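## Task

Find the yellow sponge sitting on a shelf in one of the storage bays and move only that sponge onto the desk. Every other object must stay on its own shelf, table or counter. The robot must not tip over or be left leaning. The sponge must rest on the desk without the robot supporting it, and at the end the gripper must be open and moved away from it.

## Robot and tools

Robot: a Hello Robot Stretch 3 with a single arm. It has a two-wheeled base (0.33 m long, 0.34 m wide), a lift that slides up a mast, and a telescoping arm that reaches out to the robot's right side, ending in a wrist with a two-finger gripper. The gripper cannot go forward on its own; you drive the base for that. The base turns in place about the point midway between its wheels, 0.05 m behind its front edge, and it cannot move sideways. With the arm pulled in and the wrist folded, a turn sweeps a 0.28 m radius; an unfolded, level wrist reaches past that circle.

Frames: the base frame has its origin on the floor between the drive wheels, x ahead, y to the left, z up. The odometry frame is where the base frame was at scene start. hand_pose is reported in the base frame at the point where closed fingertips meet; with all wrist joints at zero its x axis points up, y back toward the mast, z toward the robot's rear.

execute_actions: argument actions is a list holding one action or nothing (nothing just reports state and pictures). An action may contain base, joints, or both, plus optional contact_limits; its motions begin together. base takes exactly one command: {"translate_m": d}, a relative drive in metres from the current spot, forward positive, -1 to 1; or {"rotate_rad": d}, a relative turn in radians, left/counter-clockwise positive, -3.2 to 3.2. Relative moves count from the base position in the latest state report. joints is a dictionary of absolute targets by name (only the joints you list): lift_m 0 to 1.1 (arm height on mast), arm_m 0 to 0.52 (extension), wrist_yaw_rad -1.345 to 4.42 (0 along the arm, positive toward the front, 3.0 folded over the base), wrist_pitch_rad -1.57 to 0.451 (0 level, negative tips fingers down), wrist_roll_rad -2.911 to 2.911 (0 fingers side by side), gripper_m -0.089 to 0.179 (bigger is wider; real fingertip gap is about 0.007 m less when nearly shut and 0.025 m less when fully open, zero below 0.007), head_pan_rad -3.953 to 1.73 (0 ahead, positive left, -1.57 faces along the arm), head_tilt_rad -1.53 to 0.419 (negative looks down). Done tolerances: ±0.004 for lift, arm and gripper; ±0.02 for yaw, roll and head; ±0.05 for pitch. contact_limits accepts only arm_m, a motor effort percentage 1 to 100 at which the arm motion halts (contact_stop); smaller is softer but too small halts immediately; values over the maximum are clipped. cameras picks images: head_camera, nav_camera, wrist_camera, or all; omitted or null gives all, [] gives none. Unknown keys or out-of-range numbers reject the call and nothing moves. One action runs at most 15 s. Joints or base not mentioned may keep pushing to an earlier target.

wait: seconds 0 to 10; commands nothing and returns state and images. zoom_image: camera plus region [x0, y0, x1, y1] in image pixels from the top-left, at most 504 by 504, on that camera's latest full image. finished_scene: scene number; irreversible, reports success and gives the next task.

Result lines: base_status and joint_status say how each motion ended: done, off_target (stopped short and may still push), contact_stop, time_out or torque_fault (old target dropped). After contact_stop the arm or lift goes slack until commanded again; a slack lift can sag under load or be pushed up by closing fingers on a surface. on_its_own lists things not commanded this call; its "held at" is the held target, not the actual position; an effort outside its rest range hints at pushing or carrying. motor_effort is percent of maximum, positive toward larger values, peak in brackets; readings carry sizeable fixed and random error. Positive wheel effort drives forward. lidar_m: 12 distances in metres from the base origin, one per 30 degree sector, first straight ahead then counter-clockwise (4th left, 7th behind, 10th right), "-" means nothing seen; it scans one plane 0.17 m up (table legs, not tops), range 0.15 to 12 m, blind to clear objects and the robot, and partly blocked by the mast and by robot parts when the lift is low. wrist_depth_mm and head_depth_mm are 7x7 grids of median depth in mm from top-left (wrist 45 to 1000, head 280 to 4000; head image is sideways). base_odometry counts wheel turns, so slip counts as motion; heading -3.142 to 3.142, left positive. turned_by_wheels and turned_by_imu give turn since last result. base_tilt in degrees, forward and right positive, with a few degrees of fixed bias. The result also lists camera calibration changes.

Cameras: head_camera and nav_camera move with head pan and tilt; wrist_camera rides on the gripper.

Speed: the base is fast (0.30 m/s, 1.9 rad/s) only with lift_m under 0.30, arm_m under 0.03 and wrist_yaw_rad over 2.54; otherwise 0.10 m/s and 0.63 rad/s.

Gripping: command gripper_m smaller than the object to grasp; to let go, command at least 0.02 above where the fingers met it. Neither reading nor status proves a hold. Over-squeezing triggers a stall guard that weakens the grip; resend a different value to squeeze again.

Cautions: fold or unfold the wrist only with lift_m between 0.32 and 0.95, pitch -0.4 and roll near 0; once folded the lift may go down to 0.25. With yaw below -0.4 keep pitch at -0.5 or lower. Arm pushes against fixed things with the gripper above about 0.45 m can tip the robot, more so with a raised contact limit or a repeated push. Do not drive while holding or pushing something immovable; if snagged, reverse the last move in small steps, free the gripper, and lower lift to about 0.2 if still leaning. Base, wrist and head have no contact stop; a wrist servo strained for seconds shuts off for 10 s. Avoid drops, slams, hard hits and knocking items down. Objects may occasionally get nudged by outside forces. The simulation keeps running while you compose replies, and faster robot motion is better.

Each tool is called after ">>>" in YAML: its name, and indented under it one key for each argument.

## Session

>>> execute_actions:
  actions: []

Scene clock: 0.00 s.
base_odometry: x=+0.000 y=+0.000 heading=+0.000 (m, m, rad; odometry frame)
turned_by_wheels: +0.000 (rad since the last result)
turned_by_imu: +0.000 (rad since the last result)
base_tilt: forward=+0.1 right=+0.0 (deg)
lidar_m: 1.17 1.05 1.07 1.01 0.93 0.94 0.95 1.77 0.95 1.05 2.18 1.78
head_depth_mm: 1834 1844 1842 1857 1857 1882 1826 / 1614 1632 1638 1643 1653 1659 1661 / 1460 1463 1467 1477 1486 1489 1498 / 1324 1325 1335 1344 1349 1345 1353 / 1208 1212 1222 1221 1225 1228 1231 / 1116 1117 1125 1127 1135 1134 1134 / 1038 1037 1043 1046 1045 1050 1048
base_status: not commanded
joint_positions: lift_m=+0.471 arm_m=-0.001 wrist_yaw_rad=+2.916 wrist_pitch_rad=-0.517 wrist_roll_rad=-0.017 gripper_m=+0.037 head_pan_rad=-0.010 head_tilt_rad=-0.006
joint_status: not commanded
motor_effort: left_wheel=+0 right_wheel=+0 lift_m=+42 arm_m=+0 wrist_yaw_rad=+0 wrist_pitch_rad=+5 wrist_roll_rad=+1 gripper_m=+0 head_pan_rad=-1 head_tilt_rad=+2 (%)
hand_pose: x=+0.0259 y=+0.0613 z=+0.4625 quat_wxyz=(+0.256, +0.694, +0.105, +0.665) (m; base frame)
wrist_depth_mm: 669 889 - - - 878 743 / 708 - - - - 948 826 / 795 - - - - - 855 / 782 885 903 911 924 927 891 / 725 736 780 766 773 792 789 / 637 637 - 644 659 683 695 / 557 576 - 571 576 584 594
pictures: head_camera (sideways: a quarter turn clockwise sets it upright), nav_camera (sideways: a quarter turn counterclockwise sets it upright), wrist_camera
camera_calibration (this result's frames):
head_camera: T_world_to_cam=[[-0.059158, 0.0536601, -0.996805, 1.32127], [0.0587939, 0.997008, 0.0501817, -0.0675391], [0.996516, -0.0556375, -0.0621359, 0.0354209], [0, 0, 0, 1]] pos_world=[0.0468374, -0.00159185, 1.32264]
nav_camera: T_world_to_cam=[[0.0471434, 0.0266787, 0.998532, -1.26224], [0.0121139, -0.999585, 0.0261349, 0.0178443], [0.998815, 0.0108641, -0.0474471, 0.010693], [0, 0, 0, 1]] pos_world=[0.0486096, 0.0513955, 1.26042]
wrist_camera: T_world_to_cam=[[0.972325, -0.221693, 0.0737343, -0.053351], [-0.0886896, -0.642215, -0.761377, 0.421929], [0.216145, 0.733766, -0.644103, 0.417847], [0, 0, 0, 1]] pos_world=[-0.00102042, -0.0474603, 0.594317]
Images, in order (width x height): head_camera 896x504, nav_camera 672x504, wrist_camera 644x364.

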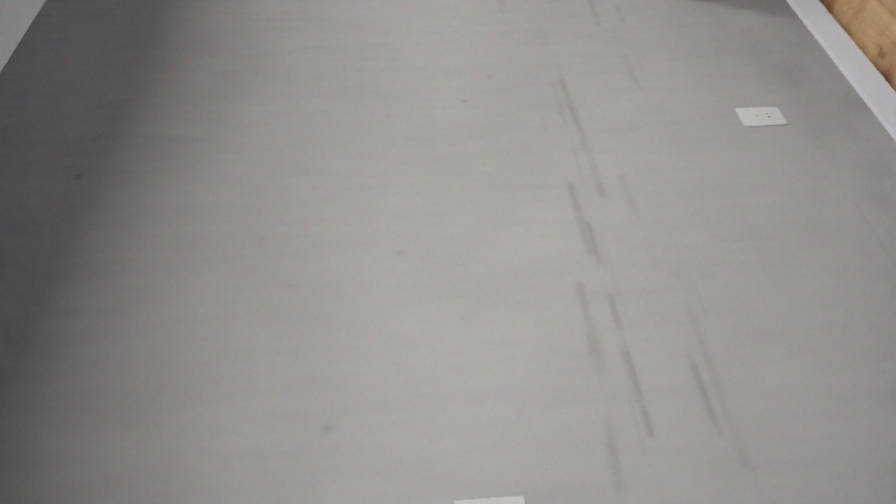

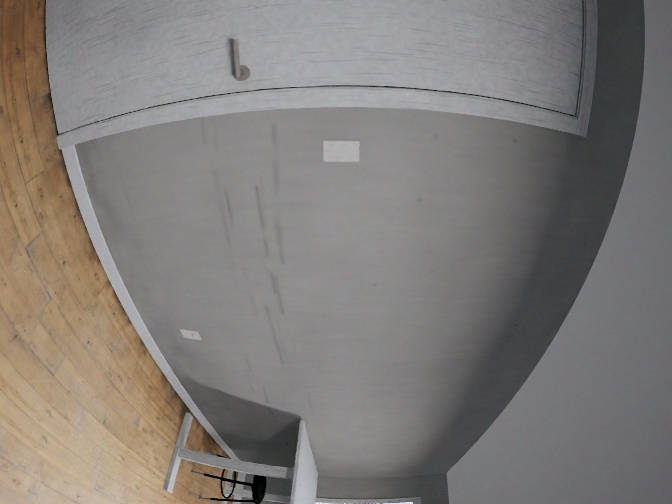

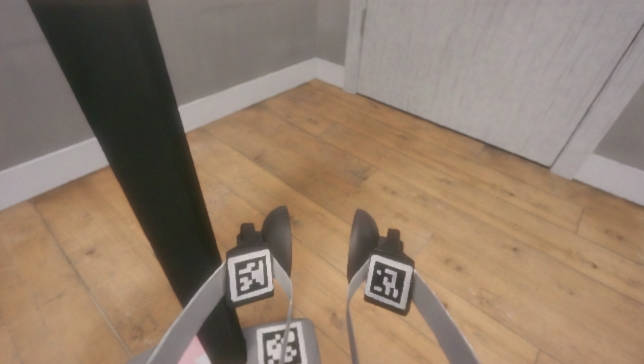

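>>> execute_actions:
  actions:
    - {"joints":{"head_pan_rad":-2.9,"head_tilt_rad":-0.4,"lift_m":0.4,"wrist_pitch_rad":-0.4,"wrist_yaw_rad":3.0}}
  cameras: ["nav_camera","head_camera"]

Scene clock: 10.90 s.
base_odometry: x=+0.000 y=+0.000 heading=+0.000 (m, m, rad; odometry frame)
turned_by_wheels: +0.000 (rad since the last result)
turned_by_imu: +0.001 (rad since the last result)
base_tilt: forward=+0.1 right=+0.0 (deg)
lidar_m: 1.17 1.05 1.07 1.01 0.93 0.94 0.95 1.76 0.95 1.05 2.19 1.78
head_depth_mm: 868 949 1047 1159 1317 1471 1311 / 824 898 983 1089 1218 1384 1315 / 789 859 938 1034 1155 1307 1322 / 1476 1708 1473 1820 1786 1595 1320 / 1476 1620 1735 1902 2068 1639 1337 / 1881 2431 2653 2786 2180 1658 1331 / 2206 2384 2578 2740 2191 1667 1345
base_status: not commanded
joint_positions: lift_m=+0.400 arm_m=-0.001 wrist_yaw_rad=+2.998 wrist_pitch_rad=-0.419 wrist_roll_rad=-0.017 gripper_m=+0.037 head_pan_rad=-2.893 head_tilt_rad=-0.395
joint_status: all done
motor_effort: left_wheel=+0(0) right_wheel=+0(0) lift_m=+37(37) arm_m=+0(0) wrist_yaw_rad=+1(3) wrist_pitch_rad=+8(8) wrist_roll_rad=+1(1) gripper_m=+0(0) head_pan_rad=-4(50) head_tilt_rad=-2(27) (%)
hand_pose: x=+0.0108 y=+0.0779 z=+0.4127 quat_wxyz=(+0.196, +0.694, +0.099, +0.686) (m; base frame)
wrist_depth_mm: 660 - 992 - - 878 752 / 731 - - - - 962 800 / 764 844 - - - - 861 / 818 863 884 935 938 951 882 / 716 724 - 737 771 756 785 / 603 605 - 639 638 658 656 / 517 534 - 554 540 547 556
pictures: head_camera (sideways: a quarter turn clockwise sets it upright), nav_camera (sideways: a quarter turn counterclockwise sets it upright)
camera_calibration (this result's frames):
head_camera: T_world_to_cam=[[0.432867, 0.0552642, -0.899762, 1.19145], [0.183839, -0.982555, 0.028094, -0.0395261], [-0.882513, -0.177573, -0.435475, 0.532802], [0, 0, 0, 1]] pos_world=[-0.038267, -0.0100698, 1.30515]
nav_camera: T_world_to_cam=[[-0.402222, -0.130235, 0.906232, -1.13884], [-0.275947, 0.961046, 0.0156362, 0.0332803], [-0.872967, -0.243783, -0.422491, 0.510257], [0, 0, 0, 1]] pos_world=[-0.00344636, -0.0559093, 1.24711]
Images, in order (width x height): head_camera 896x504, nav_camera 672x504.

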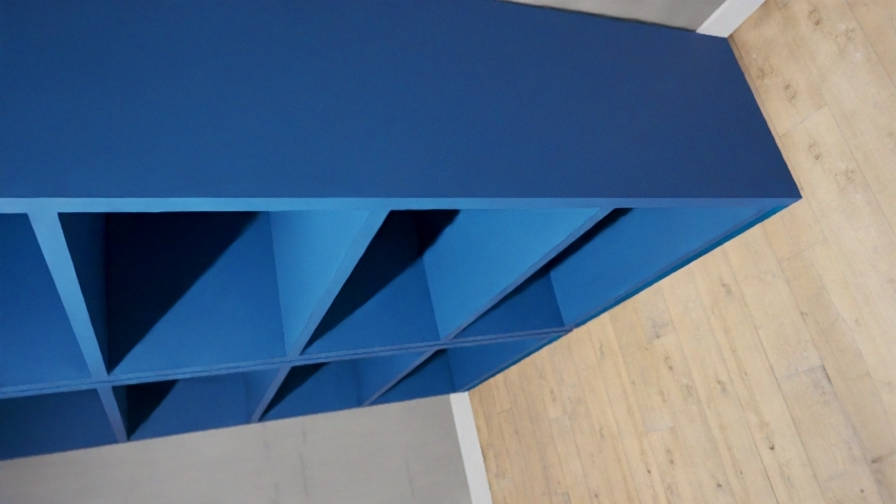

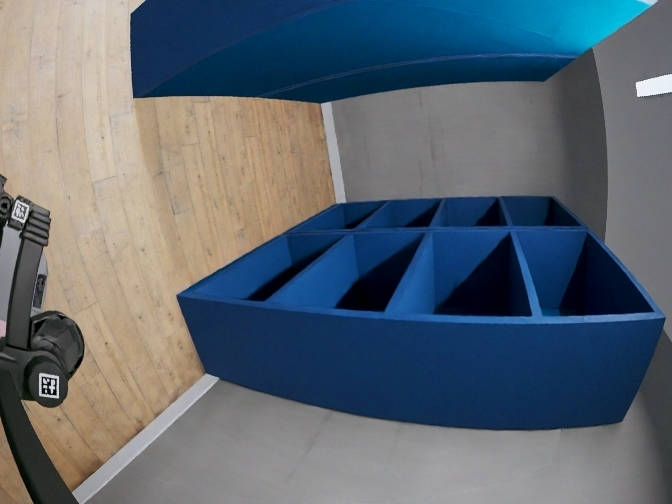

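>>> execute_actions:
  actions:
    - {"base":{"rotate_rad":-2.57},"joints":{"lift_m":0.28,"head_pan_rad":-1.3,"head_tilt_rad":-0.5}}
  cameras: []

>>> execute_actions:
  actions:
    - {"base":{"translate_m":1.0}}

Scene clock: 21.87 s.
base_odometry: x=+0.000 y=+0.000 heading=-2.570 (m, m, rad; odometry frame)
turned_by_wheels: -2.570 (rad since the last result)
turned_by_imu: -2.521 (rad since the last result)
base_tilt: forward=+0.1 right=+0.0 (deg)
lidar_m: 1.78 0.95 1.10 2.90 1.66 1.14 1.05 1.08 0.99 0.93 0.95 0.95
head_depth_mm: 728 801 883 987 1121 1289 1235 / 739 812 902 1004 1150 1327 1241 / 753 826 916 1028 1177 1360 1246 / 763 841 935 1053 1211 1387 1247 / 776 858 954 1076 1234 1420 1257 / 787 872 972 1098 1267 1437 1257 / 802 889 995 1124 1301 1461 1262
base_status: done
joint_positions: lift_m=+0.280 arm_m=-0.001 wrist_yaw_rad=+2.999 wrist_pitch_rad=-0.418 wrist_roll_rad=-0.017 gripper_m=+0.037 head_pan_rad=-1.307 head_tilt_rad=-0.494
joint_status: all done
motor_effort: left_wheel=+4(19) right_wheel=-3(10) lift_m=+36(36) arm_m=+0(0) wrist_yaw_rad=+2(3) wrist_pitch_rad=+7(7) wrist_roll_rad=+1(1) gripper_m=-1(0) head_pan_rad=+4(51) head_tilt_rad=-3(16) (%)
hand_pose: x=+0.0108 y=+0.0780 z=+0.2929 quat_wxyz=(+0.195, +0.694, +0.099, +0.686) (m; base frame)
wrist_depth_mm: - - - - - - 764 / - - - - - - 770 / 870 884 913 968 949 953 788 / 673 684 687 718 725 736 767 / 551 562 - 582 604 597 607 / 465 491 - - 490 500 516 / - - - - 421 427 434
pictures: none
No camera images: the call's "cameras" was empty. Leave "cameras" out to get every camera's image.

Scene clock: 26.80 s.
base_odometry: x=-0.841 y=-0.541 heading=-2.570 (m, m, rad; odometry frame)
turned_by_wheels: +0.000 (rad since the last result)
turned_by_imu: +0.007 (rad since the last result)
base_tilt: forward=+0.0 right=+0.0 (deg)
lidar_m: 1.69 0.81 0.56 0.53 0.54 2.19 2.05 1.31 0.41 0.41 0.86 0.81
head_depth_mm: 655 711 764 588 457 704 663 / 666 733 787 593 476 877 730 / 678 744 802 596 480 880 733 / 689 758 815 601 484 886 752 / 700 771 834 607 505 890 755 / 712 786 850 609 508 891 779 / 724 802 868 615 1019 896 801
base_status: done
joint_positions: lift_m=+0.280 arm_m=-0.001 wrist_yaw_rad=+2.999 wrist_pitch_rad=-0.418 wrist_roll_rad=-0.017 gripper_m=+0.037 head_pan_rad=-1.307 head_tilt_rad=-0.494
joint_status: not commanded
motor_effort: left_wheel=+3(18) right_wheel=-2(5) lift_m=+37(37) arm_m=-1(0) wrist_yaw_rad=+2(1) wrist_pitch_rad=+7(7) wrist_roll_rad=+1(1) gripper_m=+1(1) head_pan_rad=+3(3) head_tilt_rad=-3(3) (%)
hand_pose: x=+0.0107 y=+0.0780 z=+0.2929 quat_wxyz=(+0.195, +0.694, +0.099, +0.686) (m; base frame)
wrist_depth_mm: - - 495 527 558 581 600 / - - 554 569 603 660 705 / 874 883 611 637 656 704 777 / 669 674 653 682 720 761 767 / 547 549 - 584 594 595 599 / 466 489 - - 491 486 506 / - - - - 421 435 437
pictures: head_camera (sideways: a quarter turn clockwise sets it upright), nav_camera (sideways: a quarter turn counterclockwise sets it upright), wrist_camera
camera_calibration (this result's frames):
head_camera: T_world_to_cam=[[-0.084532, 0.515902, -0.852467, 1.13292], [0.980289, 0.196382, 0.021641, -0.0359802], [0.178574, -0.833834, -0.522333, 0.639347], [0, 0, 0, 1]] pos_world=[0.0168679, -0.0442987, 1.30051]
nav_camera: T_world_to_cam=[[0.15921, -0.484791, 0.860017, -1.08199], [-0.956372, -0.291882, 0.0125133, 0.0414984], [0.244958, -0.824489, -0.510111, 0.617448], [0, 0, 0, 1]] pos_world=[0.0607018, -0.00334533, 1.24498]
wrist_camera: T_world_to_cam=[[0.986298, -0.147694, 0.0735002, -0.0281902], [-0.0240172, -0.569334, -0.821755, 0.313456], [0.163215, 0.80873, -0.565081, 0.271235], [0, 0, 0, 1]] pos_world=[-0.00893718, -0.0450578, 0.412925]
Images, in order (width x height): head_camera 896x504, nav_camera 672x504, wrist_camera 644x364.

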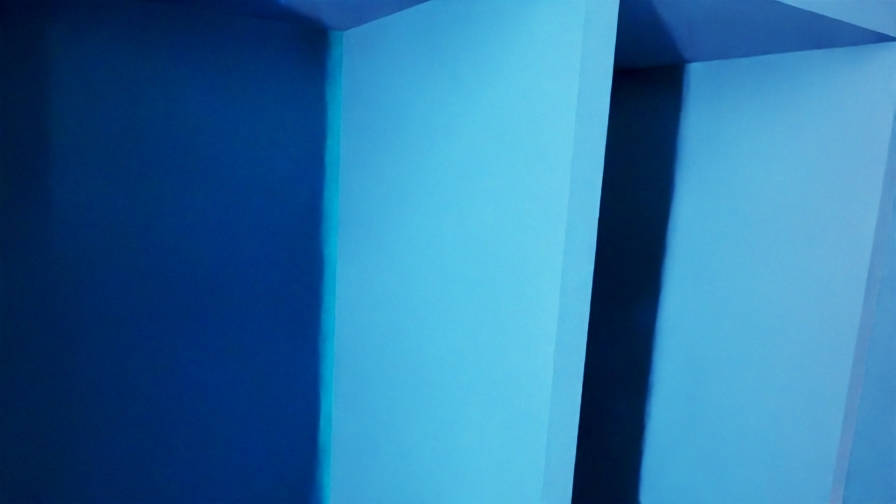

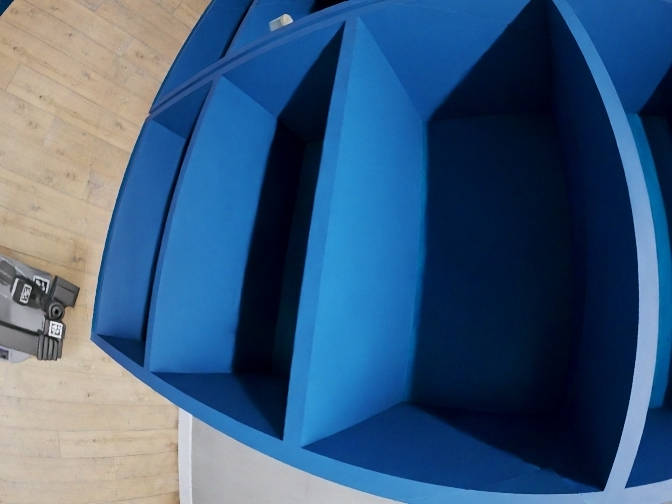

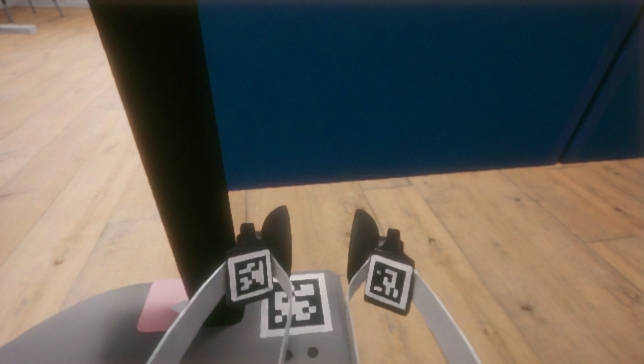

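>>> execute_actions:
  actions:
    - {"base":{"translate_m":0.9},"joints":{"head_tilt_rad":-0.95,"head_pan_rad":-1.2}}
  cameras: ["head_camera","nav_camera"]

Scene clock: 35.23 s.
base_odometry: x=-1.598 y=-1.028 heading=-2.570 (m, m, rad; odometry frame)
turned_by_wheels: +0.000 (rad since the last result)
turned_by_imu: +0.007 (rad since the last result)
base_tilt: forward=+0.0 right=+0.0 (deg)
lidar_m: 0.80 0.82 0.62 0.59 0.60 0.79 2.95 1.09 0.35 0.34 0.80 0.82
head_depth_mm: 585 475 405 595 658 1155 1091 / 588 476 410 895 797 1148 - / 588 478 420 899 817 1189 - / 591 478 431 898 833 1197 1110 / 592 480 436 903 1220 1211 1090 / 593 480 980 902 1250 1213 1096 / 596 482 999 903 1290 1215 1099
base_status: done
joint_positions: lift_m=+0.280 arm_m=-0.001 wrist_yaw_rad=+2.999 wrist_pitch_rad=-0.418 wrist_roll_rad=-0.017 gripper_m=+0.037 head_pan_rad=-1.207 head_tilt_rad=-0.938
joint_status: all done
motor_effort: left_wheel=+2(17) right_wheel=-2(6) lift_m=+37(36) arm_m=+0(1) wrist_yaw_rad=+1(2) wrist_pitch_rad=+7(7) wrist_roll_rad=+1(1) gripper_m=+0(1) head_pan_rad=+2(15) head_tilt_rad=-6(34) (%)
hand_pose: x=+0.0106 y=+0.0780 z=+0.2929 quat_wxyz=(+0.195, +0.694, +0.099, +0.686) (m; base frame)
wrist_depth_mm: 495 - 548 567 593 628 667 / 538 - 588 635 668 697 728 / 601 606 641 691 728 782 765 / 636 649 711 699 731 740 728 / 549 550 - 583 603 607 604 / 464 487 - - 494 500 505 / - - - - 423 434 429
pictures: head_camera (sideways: a quarter turn clockwise sets it upright), nav_camera (sideways: a quarter turn counterclockwise sets it upright)
camera_calibration (this result's frames):
head_camera: T_world_to_cam=[[-0.248138, 0.799961, -0.546342, 0.734964], [0.956778, 0.290684, -0.00892637, 0.0039623], [0.151672, -0.524943, -0.837515, 1.04944], [0, 0, 0, 1]] pos_world=[0.0194101, -0.0381968, 1.2805]
nav_camera: T_world_to_cam=[[0.320852, -0.76553, 0.55769, -0.68896], [-0.921611, -0.388106, -0.00252109, 0.0608624], [0.218373, -0.513164, -0.830046, 1.03374], [0, 0, 0, 1]] pos_world=[0.0514057, 0.0266784, 1.24243]
Images, in order (width x height): head_camera 896x504, nav_camera 672x504.

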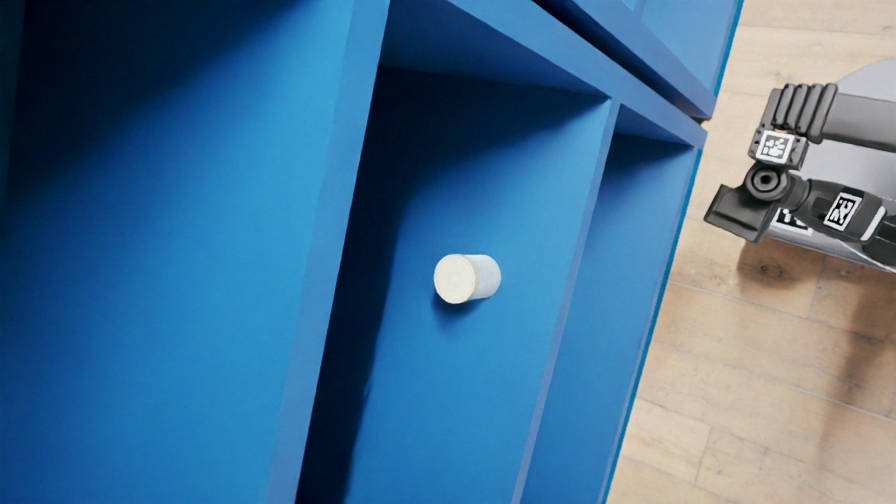

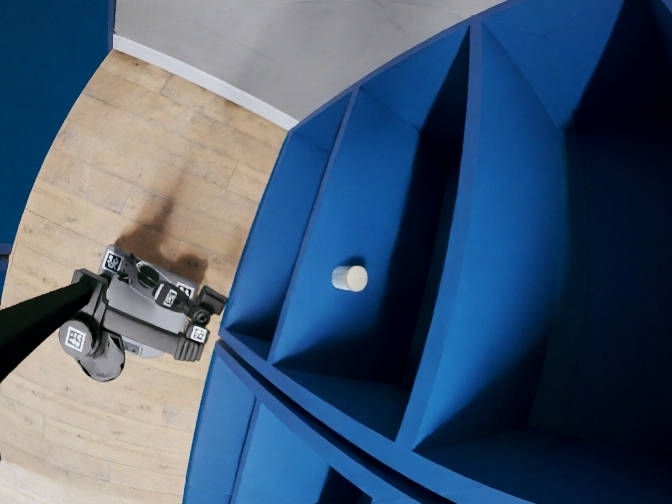

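>>> execute_actions:
  actions:
    - {"base":{"translate_m":-1.0},"joints":{"head_tilt_rad":-0.3,"head_pan_rad":-1.57}}
  cameras: ["nav_camera"]

>>> execute_actions:
  actions:
    - {"base":{"translate_m":-0.75},"joints":{"head_pan_rad":0}}
  cameras: ["nav_camera"]

Scene clock: 47.60 s.
base_odometry: x=-0.757 y=-0.487 heading=-2.570 (m, m, rad; odometry frame)
turned_by_wheels: +0.000 (rad since the last result)
turned_by_imu: -0.005 (rad since the last result)
base_tilt: forward=+0.0 right=+0.0 (deg)
lidar_m: 1.79 0.80 0.55 0.52 2.76 2.09 1.96 1.32 0.92 0.40 0.87 0.90
head_depth_mm: 733 784 842 909 985 1080 1197 / 727 778 834 900 977 1063 1175 / 312 333 358 386 419 459 506 / 332 383 449 544 533 455 790 / 459 741 793 834 590 470 841 / 450 734 787 825 596 455 844 / 441 728 778 819 602 458 849
base_status: done
joint_positions: lift_m=+0.280 arm_m=-0.001 wrist_yaw_rad=+2.999 wrist_pitch_rad=-0.418 wrist_roll_rad=-0.017 gripper_m=+0.037 head_pan_rad=-1.563 head_tilt_rad=-0.310
joint_status: all done
motor_effort: left_wheel=+3(10) right_wheel=-2(9) lift_m=+37(37) arm_m=-1(1) wrist_yaw_rad=+1(1) wrist_pitch_rad=+7(7) wrist_roll_rad=+1(1) gripper_m=+1(0) head_pan_rad=-4(31) head_tilt_rad=+5(36) (%)
hand_pose: x=+0.0106 y=+0.0780 z=+0.2929 quat_wxyz=(+0.195, +0.694, +0.099, +0.686) (m; base frame)
wrist_depth_mm: - - 502 516 550 571 607 / - - 544 568 588 648 676 / 856 879 591 623 668 699 755 / 666 690 646 673 726 747 765 / 552 559 - 577 601 592 608 / 466 489 - - 499 499 504 / - - - - 419 427 435
pictures: nav_camera (sideways: a quarter turn counterclockwise sets it upright)
camera_calibration (this result's frames):
nav_camera: T_world_to_cam=[[0.0298431, -0.343298, 0.938752, -1.18392], [-0.999145, -0.0371156, 0.01819, 0.0343652], [0.0285978, -0.938493, -0.344113, 0.402759], [0, 0, 0, 1]] pos_world=[0.0581496, -0.027175, 1.24937]
Images, in order (width x height): nav_camera 672x504.

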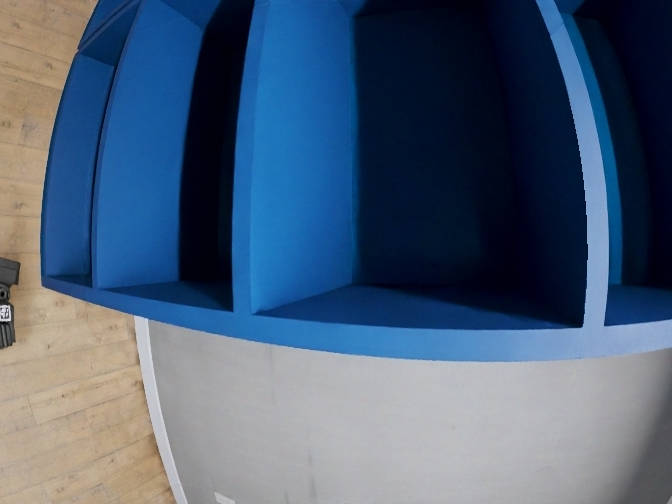

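Scene clock: 51.90 s.
base_odometry: x=-0.126 y=-0.081 heading=-2.569 (m, m, rad; odometry frame)
turned_by_wheels: +0.000 (rad since the last result)
turned_by_imu: -0.004 (rad since the last result)
base_tilt: forward=+0.0 right=+0.0 (deg)
lidar_m: 1.62 0.83 0.90 2.08 1.88 1.30 1.20 1.24 0.97 0.92 0.93 0.82
head_depth_mm: 1349 1455 1532 1688 1401 1499 1317 / 1359 1455 1528 1664 1744 1710 1405 / 2194 2335 2494 2657 2403 1775 1410 / 2211 2349 2510 2720 2442 1797 1415 / 2160 2314 2479 2652 2481 1807 1422 / 2165 2286 2441 2621 2360 1812 1435 / 2096 2030 1923 1826 1710 1621 1401
base_status: done
joint_positions: lift_m=+0.280 arm_m=-0.001 wrist_yaw_rad=+2.999 wrist_pitch_rad=-0.418 wrist_roll_rad=-0.017 gripper_m=+0.037 head_pan_rad=-0.007 head_tilt_rad=-0.309
joint_status: all done
motor_effort: left_wheel=+4(11) right_wheel=-3(10) lift_m=+37(37) arm_m=+0(1) wrist_yaw_rad=+1(1) wrist_pitch_rad=+7(7) wrist_roll_rad=+1(1) gripper_m=+0(1) head_pan_rad=+4(49) head_tilt_rad=+5(5) (%)
hand_pose: x=+0.0106 y=+0.0780 z=+0.2929 quat_wxyz=(+0.195, +0.694, +0.099, +0.686) (m; base frame)
wrist_depth_mm: - - - - - 838 630 / - - - - - 871 670 / 864 905 894 942 961 865 714 / 670 682 699 726 729 741 734 / 557 551 - 593 601 604 614 / 469 492 - - 499 501 511 / - - - - 418 431 426
pictures: nav_camera (sideways: a quarter turn counterclockwise sets it upright)
camera_calibration (this result's frames):
nav_camera: T_world_to_cam=[[0.342741, 0.0247675, 0.939103, -1.18628], [0.0223108, -0.999585, 0.01822, 0.0280952], [0.939165, 0.0147074, -0.343151, 0.395953], [0, 0, 0, 1]] pos_world=[0.0340959, 0.0516415, 1.2494]
Images, in order (width x height): nav_camera 672x504.

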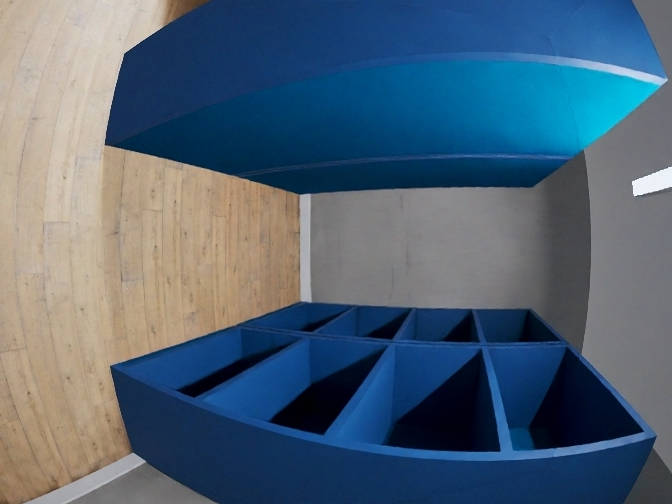

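>>> execute_actions:
  actions:
    - {"base":{"rotate_rad":1.67},"joints":{"head_pan_rad":-1.75,"head_tilt_rad":-0.3}}
  cameras: []

>>> execute_actions:
  actions:
    - {"base":{"translate_m":1.0}}
  cameras: []

>>> execute_actions:
  actions:
    - {"base":{"translate_m":0.35}}
  cameras: ["nav_camera","head_camera"]

Scene clock: 66.60 s.
base_odometry: x=-0.126 y=-0.081 heading=-0.900 (m, m, rad; odometry frame)
turned_by_wheels: +1.670 (rad since the last result)
turned_by_imu: +1.639 (rad since the last result)
base_tilt: forward=+0.0 right=+0.0 (deg)
lidar_m: 2.74 1.71 1.27 1.20 1.26 0.95 0.92 0.94 0.81 1.70 0.83 0.98
head_depth_mm: 1396 1522 1592 1139 1403 1081 1211 / 1381 1489 1571 1718 1496 1611 1361 / 1399 1497 1599 1744 1871 1781 1412 / 2186 2359 2535 2727 2436 1786 1411 / 2178 2336 2503 2686 2485 1808 1429 / 2154 2282 2437 2620 2492 1821 1430 / 2124 2265 2387 2483 2168 1756 1443
base_status: done
joint_positions: lift_m=+0.280 arm_m=-0.001 wrist_yaw_rad=+2.999 wrist_pitch_rad=-0.418 wrist_roll_rad=-0.017 gripper_m=+0.037 head_pan_rad=-1.743 head_tilt_rad=-0.309
joint_status: all done
motor_effort: left_wheel=-4(13) right_wheel=+3(11) lift_m=+36(37) arm_m=-1(1) wrist_yaw_rad=+1(2) wrist_pitch_rad=+7(7) wrist_roll_rad=+1(1) gripper_m=+1(0) head_pan_rad=-5(51) head_tilt_rad=+5(5) (%)
hand_pose: x=+0.0106 y=+0.0780 z=+0.2929 quat_wxyz=(+0.195, +0.694, +0.099, +0.686) (m; base frame)
wrist_depth_mm: - - - - - - - / - - - - - - - / 875 881 915 956 - 995 - / 668 686 704 707 721 752 743 / 551 563 - 584 586 600 605 / 471 496 - - 490 499 511 / - - - - 421 427 431
pictures: none
No camera images: the call's "cameras" was empty. Leave "cameras" out to get every camera's image.

Scene clock: 71.53 s.
base_odometry: x=+0.496 y=-0.864 heading=-0.900 (m, m, rad; odometry frame)
turned_by_wheels: +0.000 (rad since the last result)
turned_by_imu: +0.007 (rad since the last result)
base_tilt: forward=+0.1 right=+0.0 (deg)
lidar_m: 2.44 1.45 1.24 1.20 1.26 1.73 1.92 1.62 0.72 0.71 1.16 1.10
head_depth_mm: 612 654 704 760 826 907 1004 / 601 643 689 743 808 884 973 / 591 631 675 728 788 861 947 / 580 619 661 716 781 861 959 / 1320 1448 1554 2619 2335 1814 1428 / 2172 2311 2452 2658 2504 1807 1434 / 2136 2268 2432 2589 2506 1824 1437
base_status: done
joint_positions: lift_m=+0.280 arm_m=-0.001 wrist_yaw_rad=+2.999 wrist_pitch_rad=-0.418 wrist_roll_rad=-0.017 gripper_m=+0.037 head_pan_rad=-1.743 head_tilt_rad=-0.309
joint_status: not commanded
motor_effort: left_wheel=-4(12) right_wheel=+3(11) lift_m=+36(37) arm_m=-1(1) wrist_yaw_rad=+1(1) wrist_pitch_rad=+7(7) wrist_roll_rad=+1(1) gripper_m=+0(1) head_pan_rad=-4(4) head_tilt_rad=+5(5) (%)
hand_pose: x=+0.0106 y=+0.0780 z=+0.2929 quat_wxyz=(+0.195, +0.694, +0.099, +0.686) (m; base frame)
wrist_depth_mm: - - - - - - - / - - - - - - - / 860 878 913 960 945 - - / 664 683 709 711 714 748 758 / 559 571 - 580 601 606 600 / 466 492 - - 490 497 505 / - - - - 417 426 428
pictures: none
No camera images: the call's "cameras" was empty. Leave "cameras" out to get every camera's image.

Scene clock: 74.47 s.
base_odometry: x=+0.713 y=-1.138 heading=-0.900 (m, m, rad; odometry frame)
turned_by_wheels: +0.000 (rad since the last result)
turned_by_imu: +0.003 (rad since the last result)
base_tilt: forward=+0.0 right=+0.0 (deg)
lidar_m: 2.08 1.16 1.23 1.19 1.25 1.70 2.26 0.98 0.83 1.74 0.87 1.04
head_depth_mm: 1414 1542 1608 1035 1278 965 1049 / 1408 1507 1598 1743 1484 1615 1359 / 1428 1517 1614 1773 1927 1758 1414 / 2213 2387 2553 2766 2461 1793 1414 / 2214 2362 2504 2716 2444 1800 1421 / 2171 2329 2486 2671 2480 1810 1429 / 2132 2277 2412 2472 2194 1770 1436
base_status: done
joint_positions: lift_m=+0.280 arm_m=-0.001 wrist_yaw_rad=+2.999 wrist_pitch_rad=-0.418 wrist_roll_rad=-0.017 gripper_m=+0.037 head_pan_rad=-1.743 head_tilt_rad=-0.309
joint_status: not commanded
motor_effort: left_wheel=-4(11) right_wheel=+3(10) lift_m=+36(37) arm_m=-1(1) wrist_yaw_rad=+2(2) wrist_pitch_rad=+7(7) wrist_roll_rad=+1(1) gripper_m=+1(1) head_pan_rad=-4(5) head_tilt_rad=+5(5) (%)
hand_pose: x=+0.0106 y=+0.0780 z=+0.2929 quat_wxyz=(+0.195, +0.694, +0.099, +0.686) (m; base frame)
wrist_depth_mm: - - - - - - - / - - - - - - - / 855 880 920 929 973 991 930 / 671 679 722 736 748 727 758 / 547 566 - 586 606 603 611 / 472 492 - - 493 492 506 / - - - - 426 424 433
pictures: head_camera (sideways: a quarter turn clockwise sets it upright), nav_camera (sideways: a quarter turn counterclockwise sets it upright)
camera_calibration (this result's frames):
head_camera: T_world_to_cam=[[0.113007, 0.339947, -0.93363, 1.23759], [0.972306, -0.231303, 0.0334678, -0.0513354], [-0.204574, -0.911556, -0.356672, 0.426118], [0, 0, 0, 1]] pos_world=[-0.00277047, -0.0441606, 1.30916]
nav_camera: T_world_to_cam=[[-0.0319709, -0.342123, 0.939111, -1.18401], [-0.989628, 0.142494, 0.0182206, 0.0342672], [-0.140052, -0.928788, -0.34313, 0.402509], [0, 0, 0, 1]] pos_world=[0.0524299, -0.0361139, 1.2494]
Images, in order (width x height): head_camera 896x504, nav_camera 672x504.

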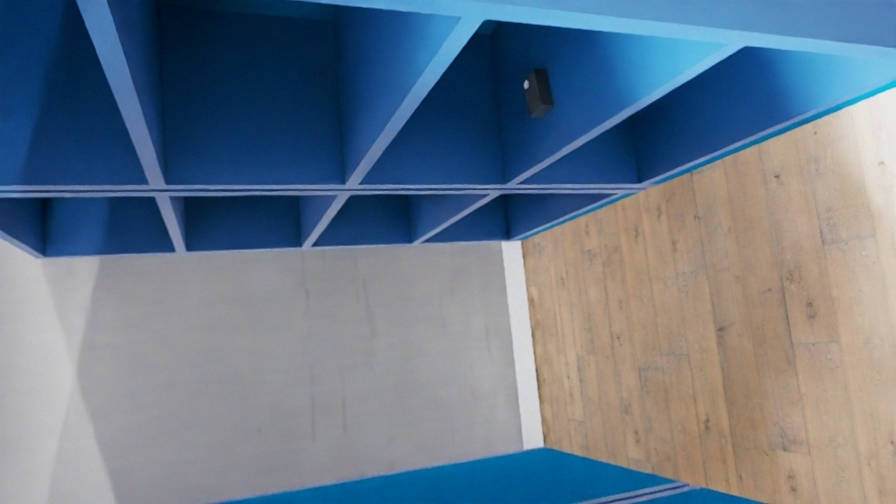

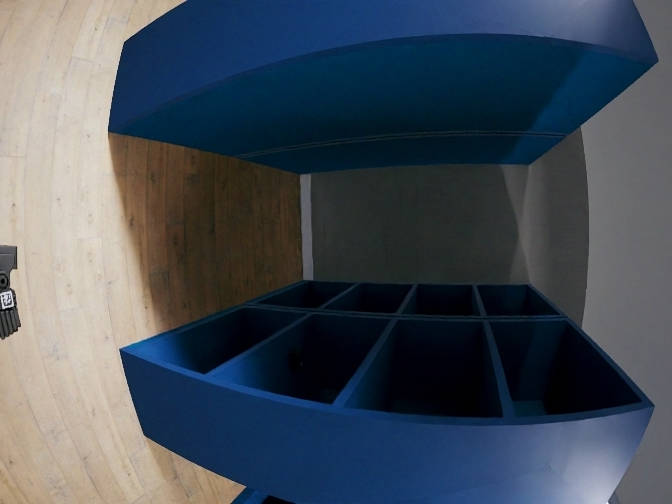

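>>> execute_actions:
  actions:
    - {"base":{"translate_m":1.0}}
  cameras: []

>>> execute_actions:
  actions:
    - {"base":{"translate_m":0.35}}
  cameras: ["nav_camera","head_camera"]

Scene clock: 86.43 s.
base_odometry: x=+1.335 y=-1.922 heading=-0.900 (m, m, rad; odometry frame)
turned_by_wheels: +0.000 (rad since the last result)
turned_by_imu: +0.008 (rad since the last result)
base_tilt: forward=+0.0 right=-0.1 (deg)
lidar_m: 1.09 0.74 0.74 0.71 1.22 1.71 2.90 1.61 0.77 0.75 2.07 1.12
head_depth_mm: 647 693 745 803 876 958 1064 / 636 680 731 788 856 935 1031 / 625 666 716 771 835 913 1004 / 616 656 701 753 819 896 992 / 671 1417 1566 2641 2250 1794 1426 / 2209 2349 2517 2695 2488 1821 1426 / 2172 2306 2476 2649 2505 1820 1441
base_status: done
joint_positions: lift_m=+0.280 arm_m=-0.001 wrist_yaw_rad=+2.999 wrist_pitch_rad=-0.418 wrist_roll_rad=-0.017 gripper_m=+0.037 head_pan_rad=-1.743 head_tilt_rad=-0.309
joint_status: not commanded
motor_effort: left_wheel=-4(9) right_wheel=+3(11) lift_m=+36(37) arm_m=-1(1) wrist_yaw_rad=+1(1) wrist_pitch_rad=+7(7) wrist_roll_rad=+1(1) gripper_m=+0(0) head_pan_rad=-4(4) head_tilt_rad=+5(4) (%)
hand_pose: x=+0.0106 y=+0.0780 z=+0.2929 quat_wxyz=(+0.195, +0.694, +0.099, +0.686) (m; base frame)
wrist_depth_mm: - - - - - - - / - - - - - - - / 875 888 846 920 953 923 - / 672 680 659 717 716 755 752 / 552 560 - 582 600 601 605 / 461 488 - - 500 504 501 / - - - - 424 431 431
pictures: none
No camera images: the call's "cameras" was empty. Leave "cameras" out to get every camera's image.

Scene clock: 89.37 s.
base_odometry: x=+1.552 y=-2.196 heading=-0.900 (m, m, rad; odometry frame)
turned_by_wheels: +0.000 (rad since the last result)
turned_by_imu: +0.003 (rad since the last result)
base_tilt: forward=+0.0 right=+0.0 (deg)
lidar_m: 0.74 1.06 0.54 0.68 1.21 1.70 3.25 1.03 0.86 2.62 1.59 0.76
head_depth_mm: 1433 1374 1418 852 918 987 1078 / 1438 1548 1632 1764 1482 1574 1358 / 1437 1544 1637 1782 1962 1740 1414 / 2260 2413 2590 2790 2451 1792 1419 / 2255 2410 2571 2764 2457 1801 1421 / 2219 2350 2532 2691 2488 1821 1433 / 2178 2333 2482 2665 2519 1838 1439
base_status: done
joint_positions: lift_m=+0.280 arm_m=-0.001 wrist_yaw_rad=+2.999 wrist_pitch_rad=-0.418 wrist_roll_rad=-0.017 gripper_m=+0.037 head_pan_rad=-1.743 head_tilt_rad=-0.309
joint_status: not commanded
motor_effort: left_wheel=-4(12) right_wheel=+3(10) lift_m=+36(37) arm_m=-1(1) wrist_yaw_rad=+0(1) wrist_pitch_rad=+7(7) wrist_roll_rad=+1(1) gripper_m=+0(0) head_pan_rad=-3(4) head_tilt_rad=+4(5) (%)
hand_pose: x=+0.0106 y=+0.0780 z=+0.2929 quat_wxyz=(+0.195, +0.694, +0.099, +0.686) (m; base frame)
wrist_depth_mm: 978 - - - - - - / - - - - - - - / 871 756 953 921 921 996 899 / 647 672 721 707 722 752 737 / 526 554 - 590 595 598 599 / 464 492 - - 492 501 513 / - - - - 424 428 431
pictures: head_camera (sideways: a quarter turn clockwise sets it upright), nav_camera (sideways: a quarter turn counterclockwise sets it upright)
camera_calibration (this result's frames):
head_camera: T_world_to_cam=[[0.113013, 0.339945, -0.93363, 1.23759], [0.972302, -0.231321, 0.0334678, -0.0513353], [-0.204591, -0.911552, -0.356672, 0.426118], [0, 0, 0, 1]] pos_world=[-0.0027713, -0.0441604, 1.30916]
nav_camera: T_world_to_cam=[[-0.0319773, -0.342122, 0.939111, -1.18401], [-0.989625, 0.142513, 0.0182206, 0.0342672], [-0.140069, -0.928786, -0.34313, 0.402509], [0, 0, 0, 1]] pos_world=[0.0524293, -0.0361147, 1.2494]
Images, in order (width x height): head_camera 896x504, nav_camera 672x504.

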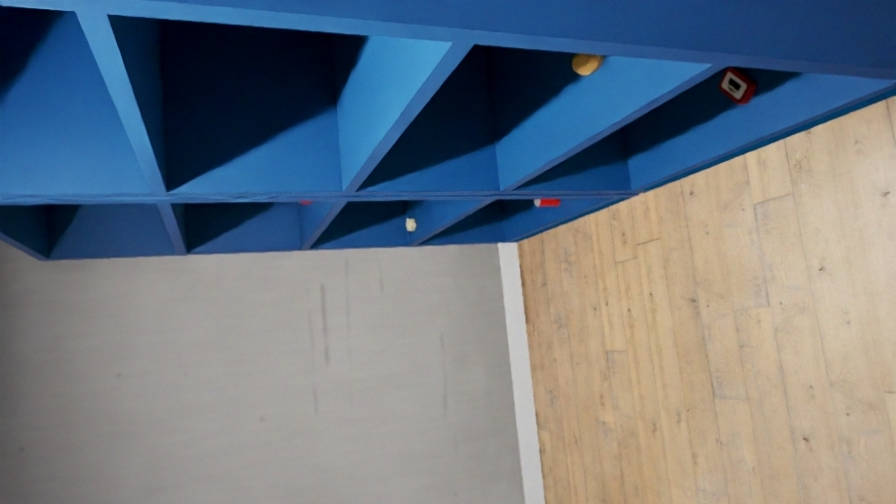

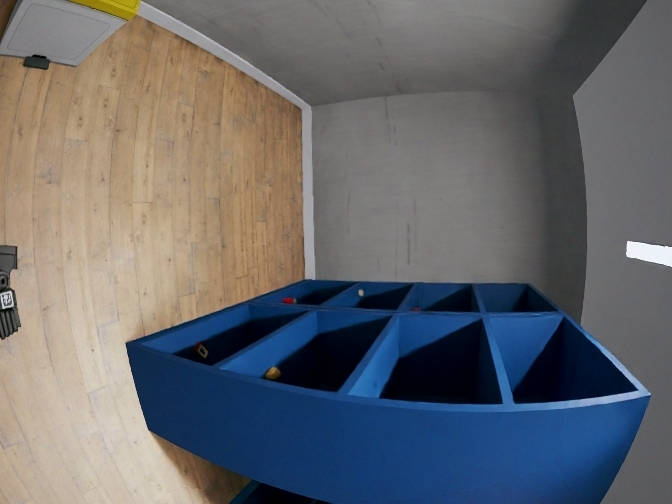

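>>> zoom_image:
  camera: "head_camera"
  region: [380,30,780,250]

Region (380, 30, 780, 250) of head_camera's 896x504 image, scaled by 1.260, with more detail than that image has; it fills the top 277 rows of this view, and the rest is white.

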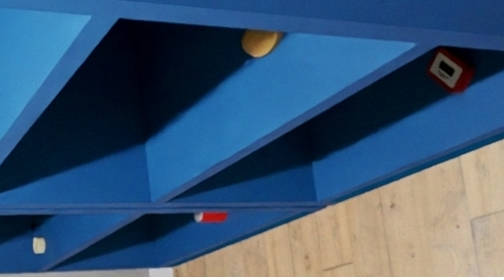

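>>> execute_actions:
  actions:
    - {"base":{"rotate_rad":-1.65},"joints":{"head_pan_rad":-1.0,"head_tilt_rad":-0.6}}
  cameras: []

>>> execute_actions:
  actions:
    - {"base":{"translate_m":1.0}}
  cameras: ["nav_camera","head_camera"]

Scene clock: 105.20 s.
base_odometry: x=+1.552 y=-2.196 heading=-2.550 (m, m, rad; odometry frame)
turned_by_wheels: -1.650 (rad since the last result)
turned_by_imu: -1.617 (rad since the last result)
base_tilt: forward=+0.0 right=+0.0 (deg)
lidar_m: 1.69 1.70 0.77 0.74 1.06 0.54 0.68 0.81 1.58 3.44 1.11 0.86
head_depth_mm: 2922 3294 3006 2163 1691 1390 1180 / 3081 3341 3009 2168 1694 1394 1180 / 1759 1936 2198 2166 1709 1399 1180 / 2090 2372 2629 2190 1704 1396 1189 / 2198 2476 2716 2198 1668 1407 1189 / 2094 2238 1118 1215 1343 1378 1195 / 841 898 961 1039 1128 1295 1200
base_status: done
joint_positions: lift_m=+0.280 arm_m=-0.001 wrist_yaw_rad=+2.999 wrist_pitch_rad=-0.418 wrist_roll_rad=-0.017 gripper_m=+0.037 head_pan_rad=-1.007 head_tilt_rad=-0.593
joint_status: all done
motor_effort: left_wheel=+4(17) right_wheel=-3(9) lift_m=+37(36) arm_m=-2(1) wrist_yaw_rad=+1(0) wrist_pitch_rad=+7(7) wrist_roll_rad=+1(1) gripper_m=+0(0) head_pan_rad=+2(46) head_tilt_rad=-4(23) (%)
hand_pose: x=+0.0106 y=+0.0779 z=+0.2929 quat_wxyz=(+0.195, +0.694, +0.099, +0.686) (m; base frame)
wrist_depth_mm: 955 - - 721 733 - - / - - - 769 819 - - / 806 808 923 867 871 976 - / 673 678 691 712 715 756 754 / 559 562 - 588 596 597 609 / 465 486 - - 501 504 497 / - - - - 415 426 433
pictures: none
No camera images: the call's "cameras" was empty. Leave "cameras" out to get every camera's image.

Scene clock: 110.13 s.
base_odometry: x=+0.722 y=-2.754 heading=-2.550 (m, m, rad; odometry frame)
turned_by_wheels: +0.000 (rad since the last result)
turned_by_imu: +0.007 (rad since the last result)
base_tilt: forward=+0.0 right=+0.0 (deg)
lidar_m: 1.62 1.67 1.24 1.19 0.96 1.07 1.68 1.75 0.43 0.73 0.85 0.74
head_depth_mm: 660 727 692 501 906 815 708 / 691 766 697 505 934 796 742 / 727 812 701 508 970 820 1069 / 767 862 706 530 1002 824 1117 / 812 912 711 559 1007 869 1149 / 785 845 717 588 1009 1159 1179 / 691 740 724 838 929 1110 1202
base_status: done
joint_positions: lift_m=+0.280 arm_m=-0.001 wrist_yaw_rad=+2.999 wrist_pitch_rad=-0.418 wrist_roll_rad=-0.017 gripper_m=+0.037 head_pan_rad=-1.007 head_tilt_rad=-0.593
joint_status: not commanded
motor_effort: left_wheel=+3(18) right_wheel=-3(5) lift_m=+36(36) arm_m=-1(1) wrist_yaw_rad=+1(1) wrist_pitch_rad=+7(7) wrist_roll_rad=+1(1) gripper_m=+1(1) head_pan_rad=+4(3) head_tilt_rad=-3(3) (%)
hand_pose: x=+0.0106 y=+0.0779 z=+0.2929 quat_wxyz=(+0.195, +0.694, +0.099, +0.686) (m; base frame)
wrist_depth_mm: 739 - - - - - - / 748 - - - - - - / 768 880 911 928 935 958 - / 671 681 708 700 739 745 766 / 546 550 - 575 591 604 605 / 469 479 - - 494 502 504 / - - - - 416 427 433
pictures: head_camera (sideways: a quarter turn clockwise sets it upright), nav_camera (sideways: a quarter turn counterclockwise sets it upright)
camera_calibration (this result's frames):
head_camera: T_world_to_cam=[[-0.276706, 0.536833, -0.797022, 1.0618], [0.879525, 0.475616, 0.0150008, -0.0267184], [0.387129, -0.69685, -0.603764, 0.744016], [0, 0, 0, 1]] pos_world=[0.0292759, -0.0388338, 1.29589]
nav_camera: T_world_to_cam=[[0.339289, -0.485727, 0.805576, -1.0121], [-0.826927, -0.562233, 0.00927987, 0.0449197], [0.448414, -0.6693, -0.59242, 0.723294], [0, 0, 0, 1]] pos_world=[0.0562055, 0.0177515, 1.2434]
Images, in order (width x height): head_camera 896x504, nav_camera 672x504.

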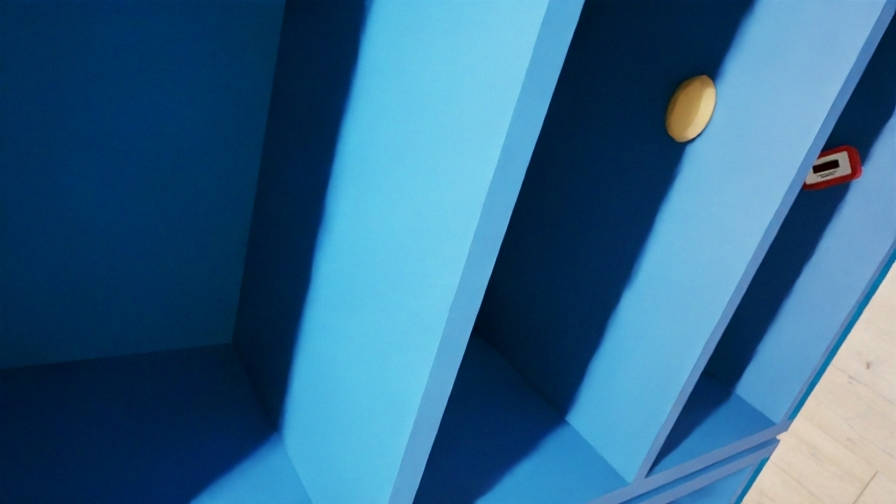

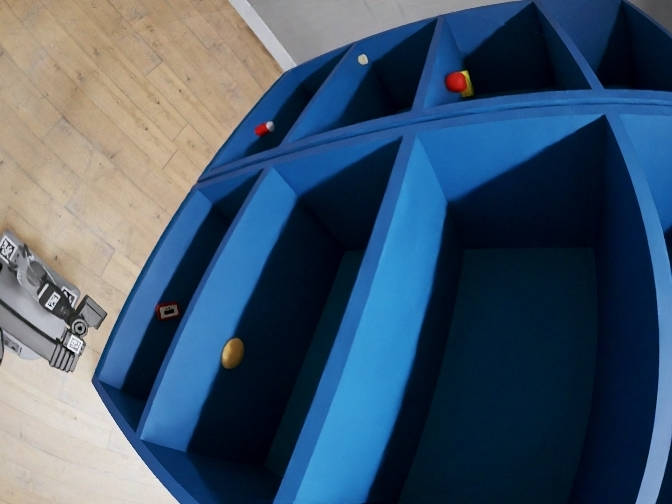

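>>> execute_actions:
  actions:
    - {"base":{"translate_m":0.85},"joints":{"head_pan_rad":-1.4,"head_tilt_rad":-0.7}}
  cameras: ["nav_camera","head_camera"]

Scene clock: 119.70 s.
base_odometry: x=+0.017 y=-3.228 heading=-2.550 (m, m, rad; odometry frame)
turned_by_wheels: +0.000 (rad since the last result)
turned_by_imu: +0.007 (rad since the last result)
base_tilt: forward=+0.1 right=+0.0 (deg)
lidar_m: 0.77 0.80 1.07 1.21 1.25 1.60 2.58 1.12 0.37 0.42 0.83 0.80
head_depth_mm: 619 605 525 440 524 625 1027 / 645 719 571 443 869 753 946 / 654 726 509 445 919 776 1080 / 663 730 577 461 923 793 1102 / 670 738 580 464 925 797 1088 / 680 745 484 465 928 816 1111 / 687 755 563 468 930 820 1115
base_status: done
joint_positions: lift_m=+0.280 arm_m=-0.001 wrist_yaw_rad=+2.999 wrist_pitch_rad=-0.418 wrist_roll_rad=-0.017 gripper_m=+0.037 head_pan_rad=-1.393 head_tilt_rad=-0.691
joint_status: all done
motor_effort: left_wheel=+2(17) right_wheel=-2(5) lift_m=+37(36) arm_m=-1(1) wrist_yaw_rad=+1(1) wrist_pitch_rad=+7(7) wrist_roll_rad=+1(1) gripper_m=+0(1) head_pan_rad=-4(35) head_tilt_rad=-4(12) (%)
hand_pose: x=+0.0106 y=+0.0779 z=+0.2929 quat_wxyz=(+0.195, +0.694, +0.099, +0.686) (m; base frame)
wrist_depth_mm: - - - - - - 741 / - - - - - - 756 / 883 888 927 964 983 936 759 / 665 694 700 718 754 754 719 / 554 560 - 578 597 600 608 / 472 492 - - 492 500 511 / - - - - 419 435 435
pictures: head_camera (sideways: a quarter turn clockwise sets it upright), nav_camera (sideways: a quarter turn counterclockwise sets it upright)
camera_calibration (this result's frames):
head_camera: T_world_to_cam=[[-0.0674605, 0.675571, -0.734202, 0.978642], [0.994091, 0.108238, 0.00825483, -0.0186332], [0.0850455, -0.729307, -0.67888, 0.84357], [0, 0, 0, 1]] pos_world=[0.0128009, -0.0439033, 1.29136]
nav_camera: T_world_to_cam=[[0.144839, -0.652668, 0.74367, -0.930222], [-0.977651, -0.21015, 0.00597583, 0.0501416], [0.152382, -0.727916, -0.66852, 0.824092], [0, 0, 0, 1]] pos_world=[0.0581769, 0.00328013, 1.2424]
Images, in order (width x height): head_camera 896x504, nav_camera 672x504.

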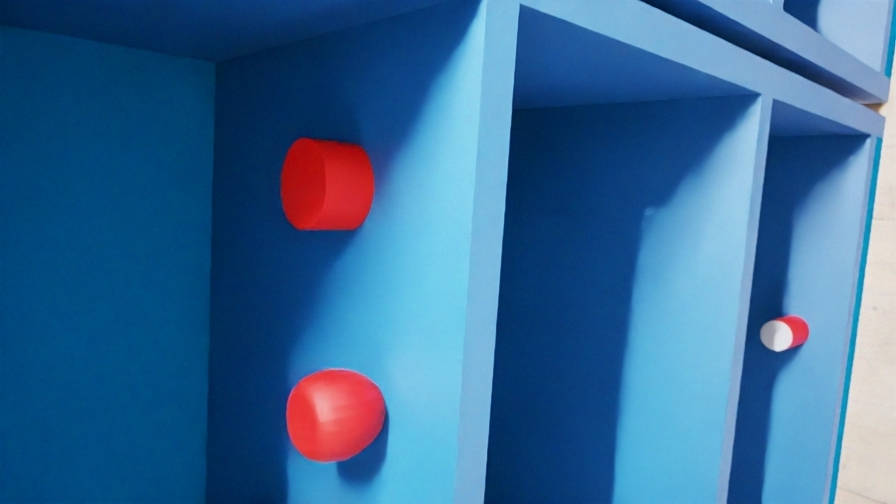

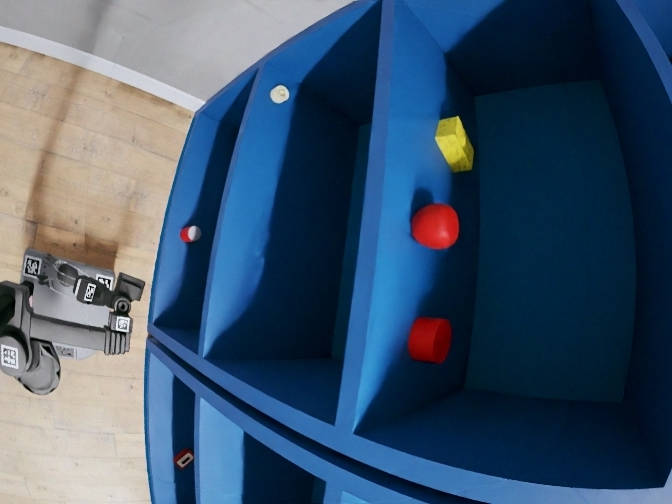

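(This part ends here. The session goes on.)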